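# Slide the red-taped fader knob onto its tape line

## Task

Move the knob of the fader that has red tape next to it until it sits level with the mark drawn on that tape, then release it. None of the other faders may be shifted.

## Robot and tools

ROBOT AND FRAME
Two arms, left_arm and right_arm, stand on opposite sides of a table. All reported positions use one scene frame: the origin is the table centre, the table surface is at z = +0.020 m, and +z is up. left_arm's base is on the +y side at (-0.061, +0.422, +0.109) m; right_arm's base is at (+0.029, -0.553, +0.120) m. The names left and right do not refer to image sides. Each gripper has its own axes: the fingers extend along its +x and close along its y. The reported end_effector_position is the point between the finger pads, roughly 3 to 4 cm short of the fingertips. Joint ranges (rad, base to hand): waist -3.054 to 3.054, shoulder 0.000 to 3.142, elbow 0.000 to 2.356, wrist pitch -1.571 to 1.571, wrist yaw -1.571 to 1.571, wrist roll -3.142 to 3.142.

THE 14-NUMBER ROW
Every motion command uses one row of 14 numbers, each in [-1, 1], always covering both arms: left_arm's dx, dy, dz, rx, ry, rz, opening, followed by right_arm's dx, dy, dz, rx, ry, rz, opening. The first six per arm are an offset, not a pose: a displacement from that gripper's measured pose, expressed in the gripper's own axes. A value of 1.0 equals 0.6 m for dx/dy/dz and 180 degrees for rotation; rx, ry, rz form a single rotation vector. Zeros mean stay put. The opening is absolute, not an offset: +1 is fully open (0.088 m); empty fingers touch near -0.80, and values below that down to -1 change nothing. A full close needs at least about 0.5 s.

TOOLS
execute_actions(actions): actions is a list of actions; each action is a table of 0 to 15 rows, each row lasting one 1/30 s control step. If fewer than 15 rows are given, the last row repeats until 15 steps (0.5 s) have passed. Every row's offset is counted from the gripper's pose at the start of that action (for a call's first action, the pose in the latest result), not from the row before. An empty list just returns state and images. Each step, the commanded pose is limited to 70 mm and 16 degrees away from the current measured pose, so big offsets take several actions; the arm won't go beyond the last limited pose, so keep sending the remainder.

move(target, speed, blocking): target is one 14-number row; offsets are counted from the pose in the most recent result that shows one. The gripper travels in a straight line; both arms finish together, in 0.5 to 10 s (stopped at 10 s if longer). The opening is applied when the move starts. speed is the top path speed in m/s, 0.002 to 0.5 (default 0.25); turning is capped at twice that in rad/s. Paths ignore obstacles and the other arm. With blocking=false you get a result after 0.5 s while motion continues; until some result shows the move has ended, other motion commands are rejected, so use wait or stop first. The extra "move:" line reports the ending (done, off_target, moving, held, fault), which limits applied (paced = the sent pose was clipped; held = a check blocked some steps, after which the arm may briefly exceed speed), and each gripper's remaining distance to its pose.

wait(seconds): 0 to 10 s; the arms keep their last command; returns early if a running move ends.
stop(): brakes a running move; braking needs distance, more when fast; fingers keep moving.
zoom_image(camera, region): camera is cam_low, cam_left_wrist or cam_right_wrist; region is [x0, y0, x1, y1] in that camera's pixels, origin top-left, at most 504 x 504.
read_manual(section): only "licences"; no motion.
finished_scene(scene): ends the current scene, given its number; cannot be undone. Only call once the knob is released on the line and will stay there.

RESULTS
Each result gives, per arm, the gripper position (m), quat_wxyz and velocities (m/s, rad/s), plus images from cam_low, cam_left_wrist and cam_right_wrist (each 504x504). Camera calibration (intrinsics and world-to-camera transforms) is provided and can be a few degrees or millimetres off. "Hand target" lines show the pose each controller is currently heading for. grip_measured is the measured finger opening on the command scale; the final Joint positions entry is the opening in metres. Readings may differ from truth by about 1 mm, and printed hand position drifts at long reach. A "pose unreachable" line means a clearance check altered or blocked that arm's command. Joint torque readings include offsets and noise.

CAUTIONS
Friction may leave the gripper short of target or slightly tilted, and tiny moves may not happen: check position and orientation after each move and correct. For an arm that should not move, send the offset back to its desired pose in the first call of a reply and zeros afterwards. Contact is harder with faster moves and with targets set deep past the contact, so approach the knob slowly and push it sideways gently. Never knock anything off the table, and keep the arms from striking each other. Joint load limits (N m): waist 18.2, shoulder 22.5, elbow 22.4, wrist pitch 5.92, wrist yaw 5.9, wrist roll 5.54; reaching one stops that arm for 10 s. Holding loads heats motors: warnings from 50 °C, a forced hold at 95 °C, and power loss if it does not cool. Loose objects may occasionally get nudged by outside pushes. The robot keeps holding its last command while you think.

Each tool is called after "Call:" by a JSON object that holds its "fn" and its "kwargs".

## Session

Call:
{"fn": "execute_actions", "kwargs": {"actions": []}}

Scene clock: 0.00 s.
left_arm: end_effector_position=(-0.1727, +0.1270, +0.4337) grip_measured=+0.844 end_effector_quat_wxyz=(+0.570, -0.022, -0.017, -0.821) end_effector_velocity=(+0.000, +0.000, -0.005) end_effector_angular_velocity=(+0.023, -0.001, +0.004) | right_arm: end_effector_position=(+0.3508, -0.4120, +0.3454) grip_measured=+0.830 end_effector_quat_wxyz=(+0.903, -0.268, -0.147, +0.301) end_effector_velocity=(-0.000, +0.000, -0.005) end_effector_angular_velocity=(-0.000, +0.026, +0.006)
Joint positions: left_arm=[ 0.007  0.851  0.651  0.256 -0.008  0.004  0.08 ] | right_arm=[-1.724  1.276  0.379  1.013 -0.447 -0.564  0.08 ]
Joint velocities: left_arm=[-0.002 -0.002 -0.002 -0.022 -0.007 -0.007  0.   ] | right_arm=[-0.002 -0.002 -0.002 -0.022 -0.007  0.007 -0.   ]
Joint torques (N m, as the arm reports them, + toward a larger angle): no reading
Heat: left arm: hottest shoulder 32 °C (+0.0 °C/min); right arm: hottest elbow 33 °C (+0.0 °C/min).
Hand target (left_arm): -0.173, +0.127, +0.434; -0.570, +0.022, +0.017, +0.821
Hand target (right_arm): +0.351, -0.412, +0.345; +0.903, -0.268, -0.147, +0.301
camera_calibration (this result's frames):
cam_left_wrist: T_world_to_cam=[[-0.925682, 0.378235, 0.00708462, -0.205953], [0.114308, 0.297507, -0.947852, 0.420001], [-0.360619, -0.8766, -0.318632, 0.260758], [0, 0, 0, 1]] pos_world=[-0.144622, 0.181526, 0.482644]
cam_right_wrist: T_world_to_cam=[[0.421514, -0.728964, 0.539386, -0.636586], [0.14489, -0.533028, -0.833599, 0.0492032], [0.895172, 0.429526, -0.119059, -0.0179577], [0, 0, 0, 1]] pos_world=[0.277276, -0.430108, 0.382243]

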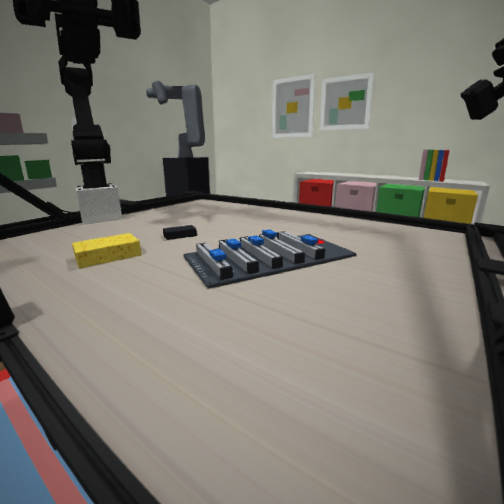

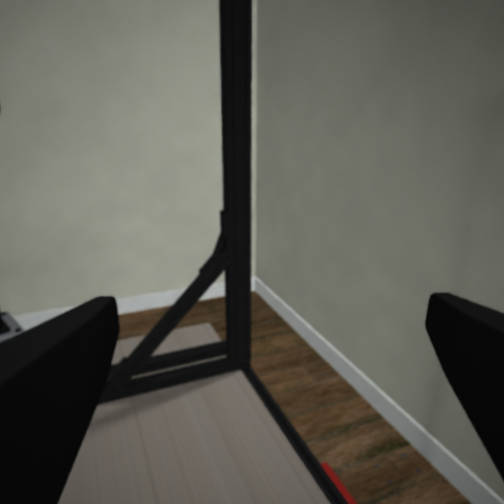

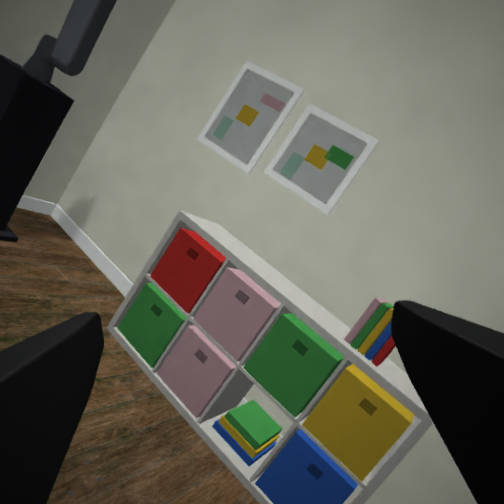

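Call:
{"fn": "move", "kwargs": {"target": [0,0,0,0,0,0,0.84,-0.258,0.735,0.152,0.414,0.57,-0.16,0.3], "speed": 0.35}}

Scene clock: 4.83 s.
left_arm: end_effector_position=(-0.1727, +0.1270, +0.4337) grip_measured=+0.840 end_effector_quat_wxyz=(+0.570, -0.022, -0.017, -0.821) end_effector_velocity=(+0.001, +0.001, +0.003) end_effector_angular_velocity=(-0.009, +0.012, +0.004) | right_arm: end_effector_position=(-0.0094, -0.1760, +0.1536) grip_measured=+0.300 end_effector_quat_wxyz=(+0.684, +0.174, +0.687, -0.171) end_effector_velocity=(+0.000, -0.002, +0.002) end_effector_angular_velocity=(-0.003, +0.007, +0.005)
Joint positions: left_arm=[ 0.007  0.851  0.651  0.256 -0.008  0.004  0.08 ] | right_arm=[-0.278  2.044  1.454 -0.974 -0.002  2.165  0.054]
Joint velocities: left_arm=[-0.002 -0.002  0.002  0.007 -0.007 -0.007 -0.   ] | right_arm=[-0.002 -0.007 -0.002 -0.007 -0.007 -0.007  0.   ]
Joint torques (N m, as the arm reports them, + toward a larger angle): left_arm=[-0.1  -2.57  7.26  2.01  0.   -0.01] | right_arm=[ 0.13 -8.55  6.79  0.21 -0.02  0.18]
Heat: left arm: hottest shoulder 32 °C (+0.0 °C/min); right arm: hottest elbow 34 °C (+0.0 °C/min).
Hand target (left_arm): -0.173, +0.127, +0.434; -0.570, +0.022, +0.017, +0.821
Hand target (right_arm): -0.011, -0.174, +0.149; +0.684, +0.173, +0.687, -0.175
Off the commanded pose (left_arm): 0.000 m, 0 deg.
Off the commanded pose (right_arm): 0.005 m, 1 deg.
move: done
camera_calibration (this result's frames):
cam_left_wrist: T_world_to_cam=[[-0.925682, 0.378235, 0.00708462, -0.205953], [0.114308, 0.297507, -0.947852, 0.420001], [-0.360619, -0.8766, -0.318632, 0.260758], [0, 0, 0, 1]] pos_world=[-0.144622, 0.181526, 0.482644]
cam_right_wrist: T_world_to_cam=[[-0.498468, -0.864391, 0.0660105, -0.16897], [-0.812744, 0.492461, 0.311335, 0.0629116], [-0.301623, 0.101541, -0.948005, 0.238606], [0, 0, 0, 1]] pos_world=[0.0388739, -0.201266, 0.217767]

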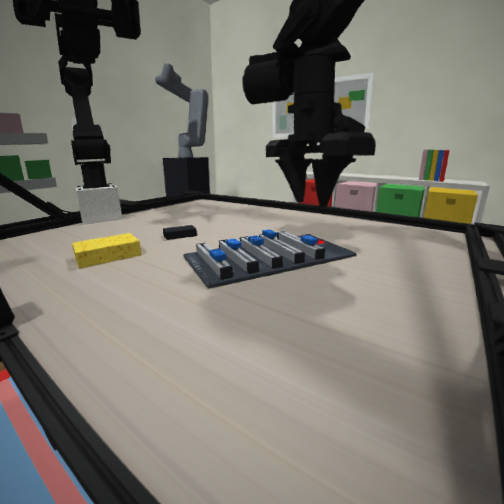

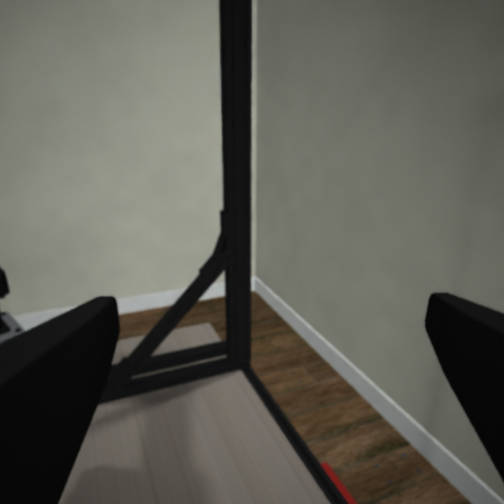

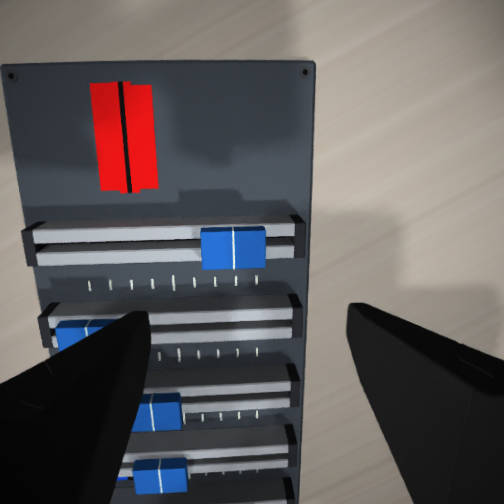

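Call:
{"fn": "move", "kwargs": {"target": [0,0,0,0,0,0,0.84,0.105,0,0,0,0,0,0.2], "speed": 0.15}}

Call:
{"fn": "zoom_image", "kwargs": {"camera": "cam_low", "region": [250,200,360,280]}}

Scene clock: 6.30 s.
left_arm: end_effector_position=(-0.1727, +0.1270, +0.4337) grip_measured=+0.840 end_effector_quat_wxyz=(+0.570, -0.022, -0.017, -0.821) end_effector_velocity=(+0.000, +0.000, +0.000) end_effector_angular_velocity=(+0.005, +0.006, +0.004) | right_arm: end_effector_position=(-0.0099, -0.1715, +0.0980) grip_measured=+0.200 end_effector_quat_wxyz=(+0.681, +0.182, +0.690, -0.164) end_effector_velocity=(-0.002, -0.002, +0.002) end_effector_angular_velocity=(-0.005, +0.022, -0.009)
Joint positions: left_arm=[ 0.007  0.851  0.651  0.256 -0.008  0.004  0.08 ] | right_arm=[-0.278  2.135  1.352 -0.76  -0.003  2.165  0.049]
Joint velocities: left_arm=[-0.002 -0.002  0.002 -0.007 -0.007 -0.007 -0.   ] | right_arm=[-0.002 -0.007 -0.002 -0.007 -0.022  0.007 -0.   ]
Joint torques (N m, as the arm reports them, + toward a larger angle): left_arm=[-0.01 -2.44  7.36  2.    0.01  0.02] | right_arm=[-0.07 -9.07  4.58  0.22  0.07 -0.03]
Heat: left arm: hottest elbow 33 °C (+9.5 °C/min); right arm: hottest elbow 34 °C (+9.5 °C/min).
Hand target (left_arm): -0.173, +0.127, +0.434; -0.570, +0.022, +0.017, +0.821
Hand target (right_arm): -0.009, -0.176, +0.091; +0.684, +0.174, +0.687, -0.170
Off the commanded pose (left_arm): 0.000 m, 0 deg.
Off the commanded pose (right_arm): 0.008 m, 1 deg.
move: done
camera_calibration (this result's frames):
cam_left_wrist: T_world_to_cam=[[-0.925682, 0.378235, 0.00708462, -0.205953], [0.114308, 0.297507, -0.947852, 0.420001], [-0.360619, -0.8766, -0.318632, 0.260758], [0, 0, 0, 1]] pos_world=[-0.144622, 0.181526, 0.482644]
cam_right_wrist: T_world_to_cam=[[-0.498647, -0.865423, 0.0489283, -0.160179], [-0.811754, 0.486028, 0.323777, 0.0752705], [-0.303985, 0.121733, -0.944867, 0.188446], [0, 0, 0, 1]] pos_world=[0.0385134, -0.198146, 0.161523]

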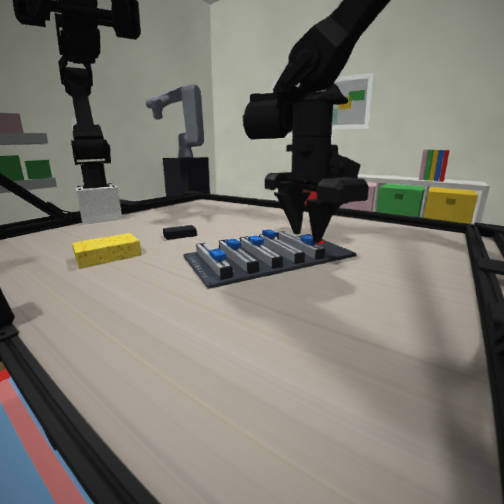

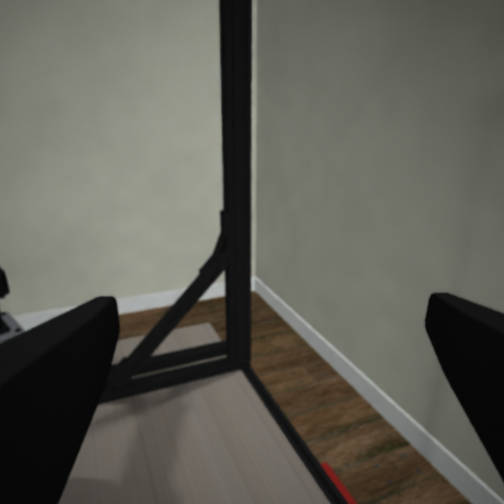

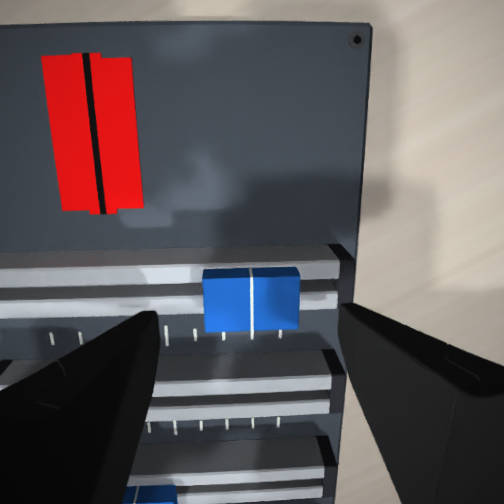

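Region (250, 200, 360, 280) of cam_low's 504x504 image, scaled by 4.582, with more detail than that image has; it fills the top 367 rows of this view, and the rest is white.

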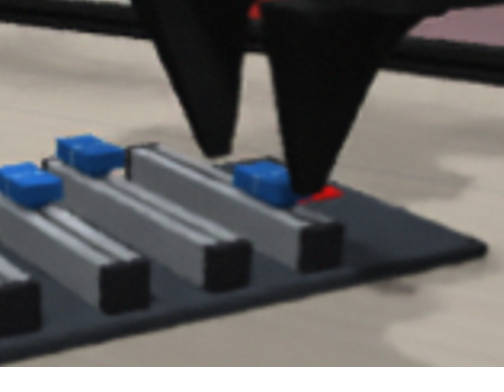

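Call:
{"fn": "execute_actions", "kwargs": {"actions": [[[0,0,0,0,0,0,0.84,0.024,-0.004,0.003,0,0,0,0]],[[0,0,0,0,0,0,0.84,0,0,0,0,0,0,-0.2]]]}}

Call:
{"fn": "move", "kwargs": {"target": [0,0,0,0,0,0,0.84,0,0.07,0,0,0,0,-0.2], "speed": 0.06}}

Call:
{"fn": "zoom_image", "kwargs": {"camera": "cam_low", "region": [250,200,360,280]}}

Scene clock: 8.13 s.
left_arm: end_effector_position=(-0.1727, +0.1270, +0.4337) grip_measured=+0.840 end_effector_quat_wxyz=(+0.570, -0.022, -0.017, -0.821) end_effector_velocity=(+0.004, -0.001, +0.004) end_effector_angular_velocity=(-0.018, +0.016, +0.024) | right_arm: end_effector_position=(-0.0104, -0.1678, +0.0930) grip_measured=-0.198 end_effector_quat_wxyz=(+0.678, +0.191, +0.693, -0.154) end_effector_velocity=(+0.001, -0.007, -0.001) end_effector_angular_velocity=(-0.027, +0.004, +0.005)
Joint positions: left_arm=[ 0.007  0.851  0.651  0.256 -0.008  0.004  0.08 ] | right_arm=[-0.278  2.138  1.332 -0.709 -0.003  2.165  0.029]
Joint velocities: left_arm=[ 0.002 -0.002 -0.002  0.022 -0.022 -0.007 -0.   ] | right_arm=[-0.002 -0.002 -0.007 -0.022 -0.007 -0.007 -0.   ]
Joint torques (N m, as the arm reports them, + toward a larger angle): left_arm=[ 0.03 -2.48  7.26  2.01  0.01  0.  ] | right_arm=[ -0.03 -10.8    5.42   0.2    0.08  -0.02]
Heat: left arm: hottest elbow 33 °C (+7.4 °C/min); right arm: hottest elbow 34 °C (+7.4 °C/min).
Hand target (left_arm): -0.173, +0.127, +0.434; -0.570, +0.022, +0.017, +0.821
Hand target (right_arm): -0.010, -0.168, +0.093; +0.678, +0.191, +0.693, -0.154
Off the commanded pose (left_arm): 0.000 m, 0 deg.
Off the commanded pose (right_arm): 0.000 m, 0 deg.
camera_calibration (this result's frames):
cam_left_wrist: T_world_to_cam=[[-0.925682, 0.378235, 0.00708462, -0.205953], [0.114308, 0.297507, -0.947852, 0.420001], [-0.360619, -0.8766, -0.318632, 0.260758], [0, 0, 0, 1]] pos_world=[-0.144622, 0.181526, 0.482644]
cam_right_wrist: T_world_to_cam=[[-0.498483, -0.866495, 0.0264699, -0.155081], [-0.810573, 0.476704, 0.340185, 0.071635], [-0.307387, 0.148121, -0.939986, 0.187037], [0, 0, 0, 1]] pos_world=[0.0382531, -0.19623, 0.155548]

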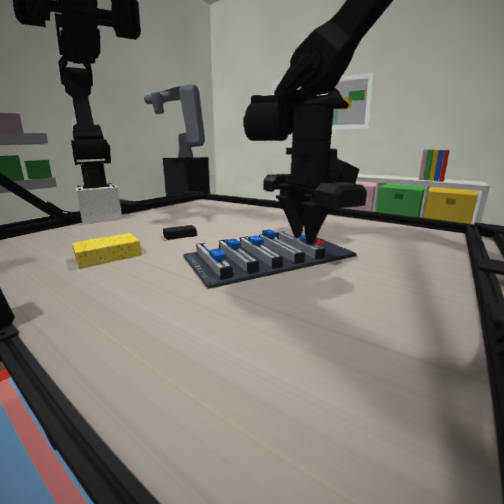

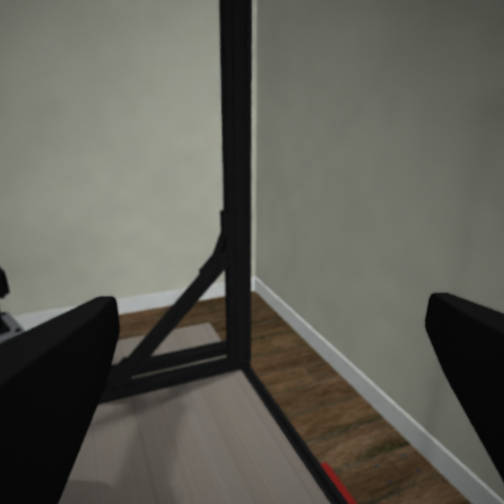

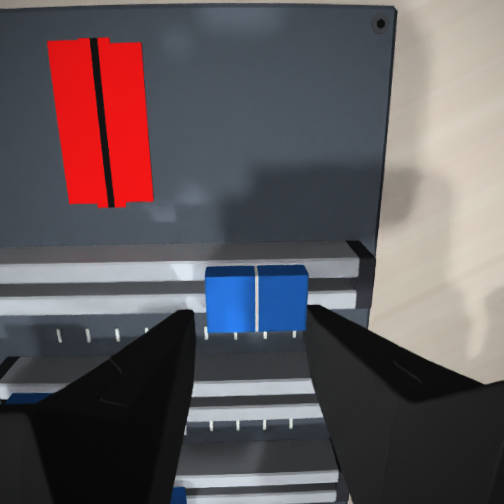

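Scene clock: 9.23 s.
left_arm: end_effector_position=(-0.1727, +0.1270, +0.4337) grip_measured=+0.840 end_effector_quat_wxyz=(+0.570, -0.022, -0.017, -0.821) end_effector_velocity=(-0.001, +0.002, +0.003) end_effector_angular_velocity=(-0.009, +0.011, -0.010) | right_arm: end_effector_position=(+0.0081, -0.1328, +0.0984) grip_measured=-0.200 end_effector_quat_wxyz=(+0.677, +0.193, +0.693, -0.154) end_effector_velocity=(+0.002, -0.000, +0.001) end_effector_angular_velocity=(-0.002, -0.007, -0.010)
Joint positions: left_arm=[ 0.007  0.851  0.651  0.256 -0.008  0.004  0.08 ] | right_arm=[-0.331  2.236  1.523 -0.798 -0.006  2.115  0.029]
Joint velocities: left_arm=[-0.002 -0.007 -0.002  0.007  0.007 -0.007 -0.   ] | right_arm=[-0.002 -0.002  0.002 -0.007  0.007  0.007 -0.   ]
Joint torques (N m, as the arm reports them, + toward a larger angle): left_arm=[ 0.01 -2.57  7.28  2.    0.01  0.  ] | right_arm=[-0.3  -9.94  6.95  0.2   0.04 -0.19]
Heat: left arm: hottest elbow 33 °C (+6.5 °C/min); right arm: hottest elbow 34 °C (+6.5 °C/min).
Hand target (left_arm): -0.173, +0.127, +0.434; -0.570, +0.022, +0.017, +0.821
Hand target (right_arm): +0.009, -0.131, +0.095; +0.678, +0.191, +0.693, -0.154
Off the commanded pose (left_arm): 0.000 m, 0 deg.
Off the commanded pose (right_arm): 0.004 m, 0 deg.
move: done
camera_calibration (this result's frames):
cam_left_wrist: T_world_to_cam=[[-0.925682, 0.378235, 0.00708462, -0.205953], [0.114308, 0.297507, -0.947852, 0.420001], [-0.360619, -0.8766, -0.318632, 0.260758], [0, 0, 0, 1]] pos_world=[-0.144622, 0.181526, 0.482644]
cam_right_wrist: T_world_to_cam=[[-0.50142, -0.864903, 0.0228032, -0.115106], [-0.809056, 0.478057, 0.341891, 0.0681178], [-0.306604, 0.152982, -0.939463, 0.193264], [0, 0, 0, 1]] pos_world=[0.0566501, -0.161686, 0.1609]

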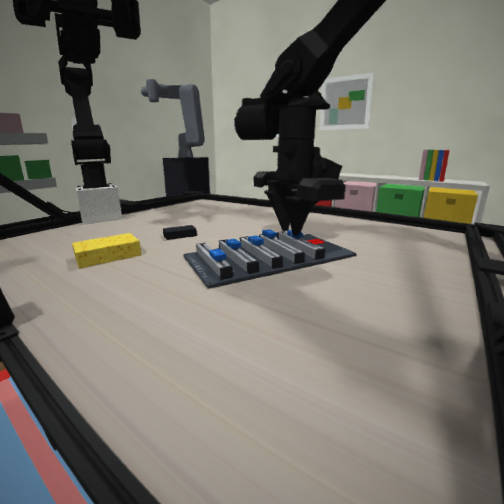

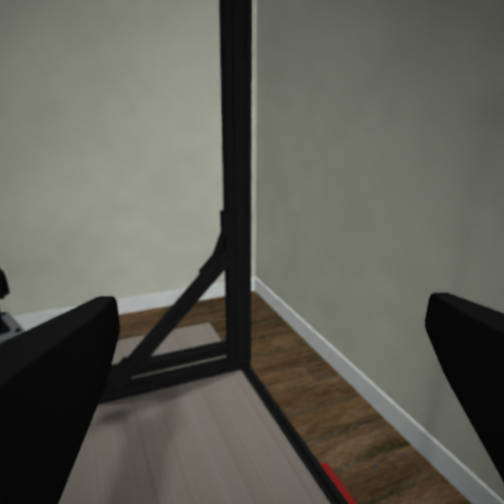

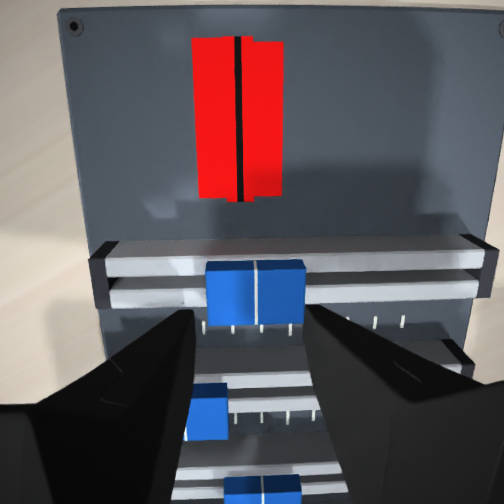

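Region (250, 200, 360, 280) of cam_low's 504x504 image, scaled by 4.582, with more detail than that image has; it fills the top 367 rows of this view, and the rest is white.

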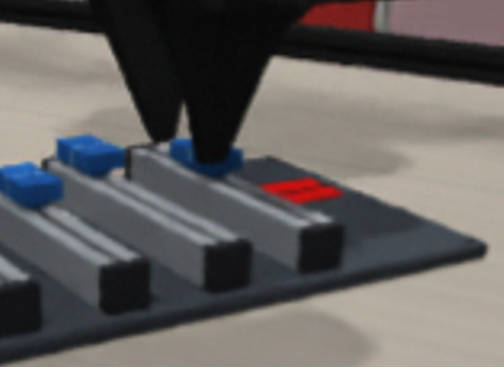

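Needs about 3.5 mm more; the contact is marginal, so I'll lower slightly too.

Call:
{"fn": "execute_actions", "kwargs": {"actions": [[[0,0,0,0,0,0,0.84,0.008,0.007,0.006,0,0,0,-0.2]]]}}

Scene clock: 10.27 s.
left_arm: end_effector_position=(-0.1727, +0.1270, +0.4337) grip_measured=+0.840 end_effector_quat_wxyz=(+0.570, -0.022, -0.017, -0.821) end_effector_velocity=(-0.002, +0.001, +0.000) end_effector_angular_velocity=(-0.000, -0.008, -0.009) | right_arm: end_effector_position=(+0.0094, -0.1313, +0.0984) grip_measured=-0.199 end_effector_quat_wxyz=(+0.675, +0.195, +0.695, -0.152) end_effector_velocity=(+0.002, +0.001, +0.000) end_effector_angular_velocity=(+0.008, -0.007, +0.004)
Joint positions: left_arm=[ 0.007  0.851  0.651  0.256 -0.008  0.004  0.08 ] | right_arm=[-0.336  2.236  1.523 -0.791 -0.011  2.11   0.029]
Joint velocities: left_arm=[-0.002 -0.002  0.002 -0.007  0.007  0.007 -0.   ] | right_arm=[-0.002 -0.002 -0.002  0.007  0.007 -0.007 -0.   ]
Joint torques (N m, as the arm reports them, + toward a larger angle): left_arm=[-0.07 -2.55  7.29  2.02  0.02  0.  ] | right_arm=[ -0.72 -10.06   6.23   0.43   0.19  -0.21]
Heat: left arm: hottest elbow 33 °C (+5.8 °C/min); right arm: hottest elbow 34 °C (+5.8 °C/min).
Hand target (left_arm): -0.173, +0.127, +0.434; -0.570, +0.022, +0.017, +0.821
Hand target (right_arm): +0.013, -0.131, +0.094; +0.677, +0.193, +0.693, -0.154
Off the commanded pose (left_arm): 0.000 m, 0 deg.
Off the commanded pose (right_arm): 0.006 m, 0 deg.
camera_calibration (this result's frames):
cam_left_wrist: T_world_to_cam=[[-0.925682, 0.378235, 0.00708462, -0.205953], [0.114308, 0.297507, -0.947852, 0.420001], [-0.360619, -0.8766, -0.318632, 0.260758], [0, 0, 0, 1]] pos_world=[-0.144622, 0.181526, 0.482644]
cam_right_wrist: T_world_to_cam=[[-0.500395, -0.865571, 0.0197831, -0.112957], [-0.807878, 0.475015, 0.348846, 0.0673495], [-0.311348, 0.158579, -0.936971, 0.193909], [0, 0, 0, 1]] pos_world=[0.0582601, -0.160514, 0.160427]

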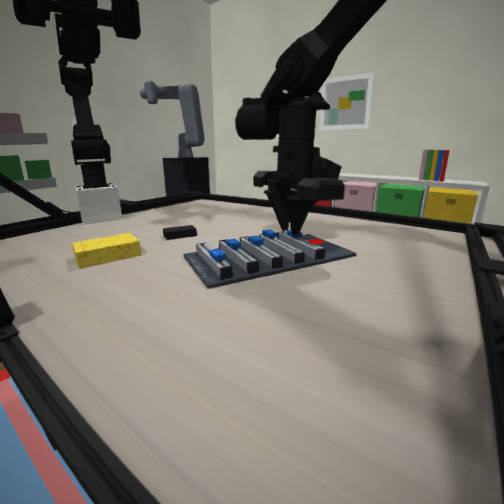

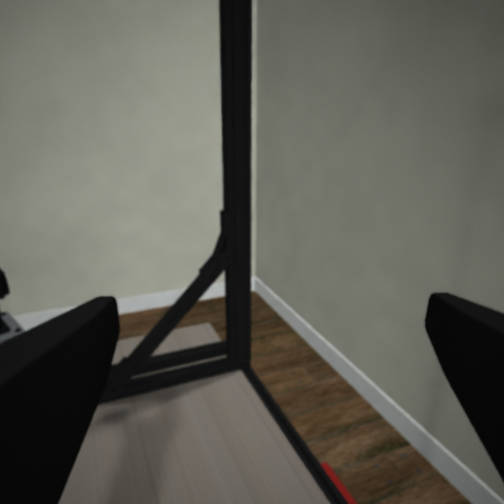

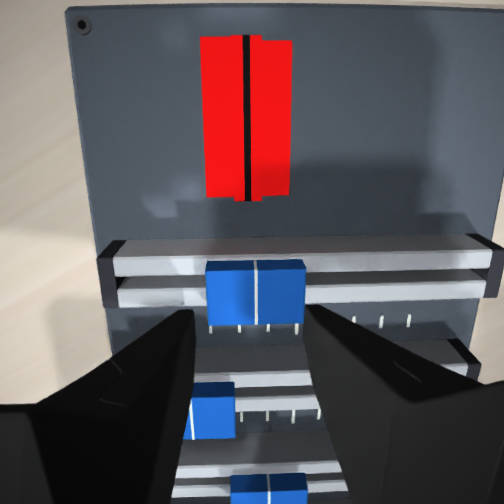

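Call:
{"fn": "execute_actions", "kwargs": {"actions": [[[0,0,0,0,0,0,0.84,0,0,0,0,0,0,-0.25]],[[0,0,0,0,0,0,0.84,0,0,0,0,0,0,0.3]],[[0,0,0,0,0,0,0.84,-0.07,0,0,0,0,0,0.3]]]}}

Scene clock: 12.27 s.
left_arm: end_effector_position=(-0.1727, +0.1270, +0.4337) grip_measured=+0.840 end_effector_quat_wxyz=(+0.570, -0.022, -0.017, -0.821) end_effector_velocity=(+0.000, -0.001, -0.004) end_effector_angular_velocity=(+0.028, +0.013, +0.004) | right_arm: end_effector_position=(+0.0094, -0.1347, +0.1396) grip_measured=+0.300 end_effector_quat_wxyz=(+0.675, +0.194, +0.696, -0.152) end_effector_velocity=(+0.002, -0.002, +0.000) end_effector_angular_velocity=(-0.006, -0.023, +0.008)
Joint positions: left_arm=[ 0.007  0.851  0.651  0.256 -0.008  0.004  0.08 ] | right_arm=[-0.336  2.162  1.577 -0.921 -0.011  2.11   0.054]
Joint velocities: left_arm=[-0.002  0.002  0.002 -0.022 -0.007 -0.022 -0.   ] | right_arm=[ 0.002 -0.002 -0.002 -0.007  0.022 -0.007 -0.   ]
Joint torques (N m, as the arm reports them, + toward a larger angle): left_arm=[-0.13 -2.38  7.26  2.01  0.    0.03] | right_arm=[ -0.11 -11.54   6.41   0.1    0.05  -0.03]
Heat: left arm: hottest elbow 33 °C (+4.9 °C/min); right arm: hottest elbow 35 °C (+9.8 °C/min).
Hand target (left_arm): -0.173, +0.127, +0.434; -0.570, +0.022, +0.017, +0.821
Hand target (right_arm): +0.010, -0.134, +0.140; +0.675, +0.195, +0.696, -0.152
Off the commanded pose (left_arm): 0.000 m, 0 deg.
Off the commanded pose (right_arm): 0.001 m, 0 deg.
camera_calibration (this result's frames):
cam_left_wrist: T_world_to_cam=[[-0.925682, 0.378235, 0.00708462, -0.205953], [0.114308, 0.297507, -0.947852, 0.420001], [-0.360619, -0.8766, -0.318632, 0.260758], [0, 0, 0, 1]] pos_world=[-0.144622, 0.181526, 0.482644]
cam_right_wrist: T_world_to_cam=[[-0.500337, -0.865564, 0.0214787, -0.116883], [-0.80766, 0.475518, 0.348667, 0.0546592], [-0.312007, 0.157104, -0.937, 0.232906], [0, 0, 0, 1]] pos_world=[0.0583335, -0.163751, 0.201685]

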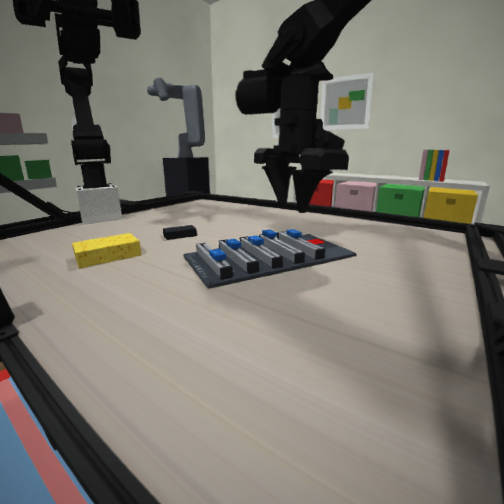

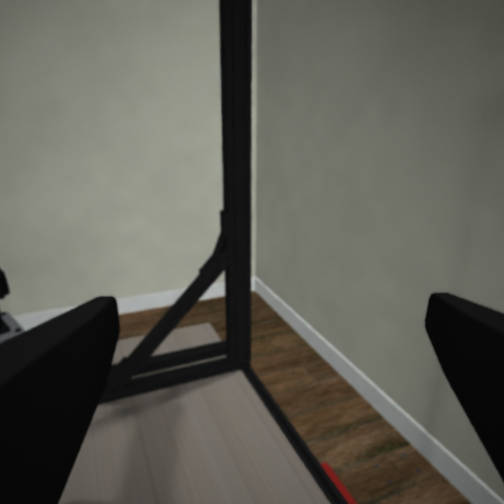

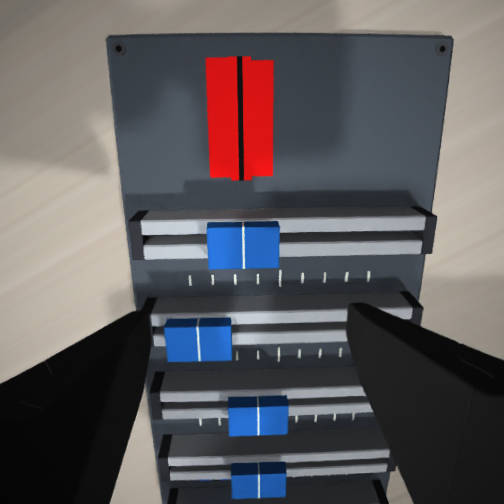

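Call:
{"fn": "finished_scene", "kwargs": {"scene": 2}}

The scene is finished: the task was done.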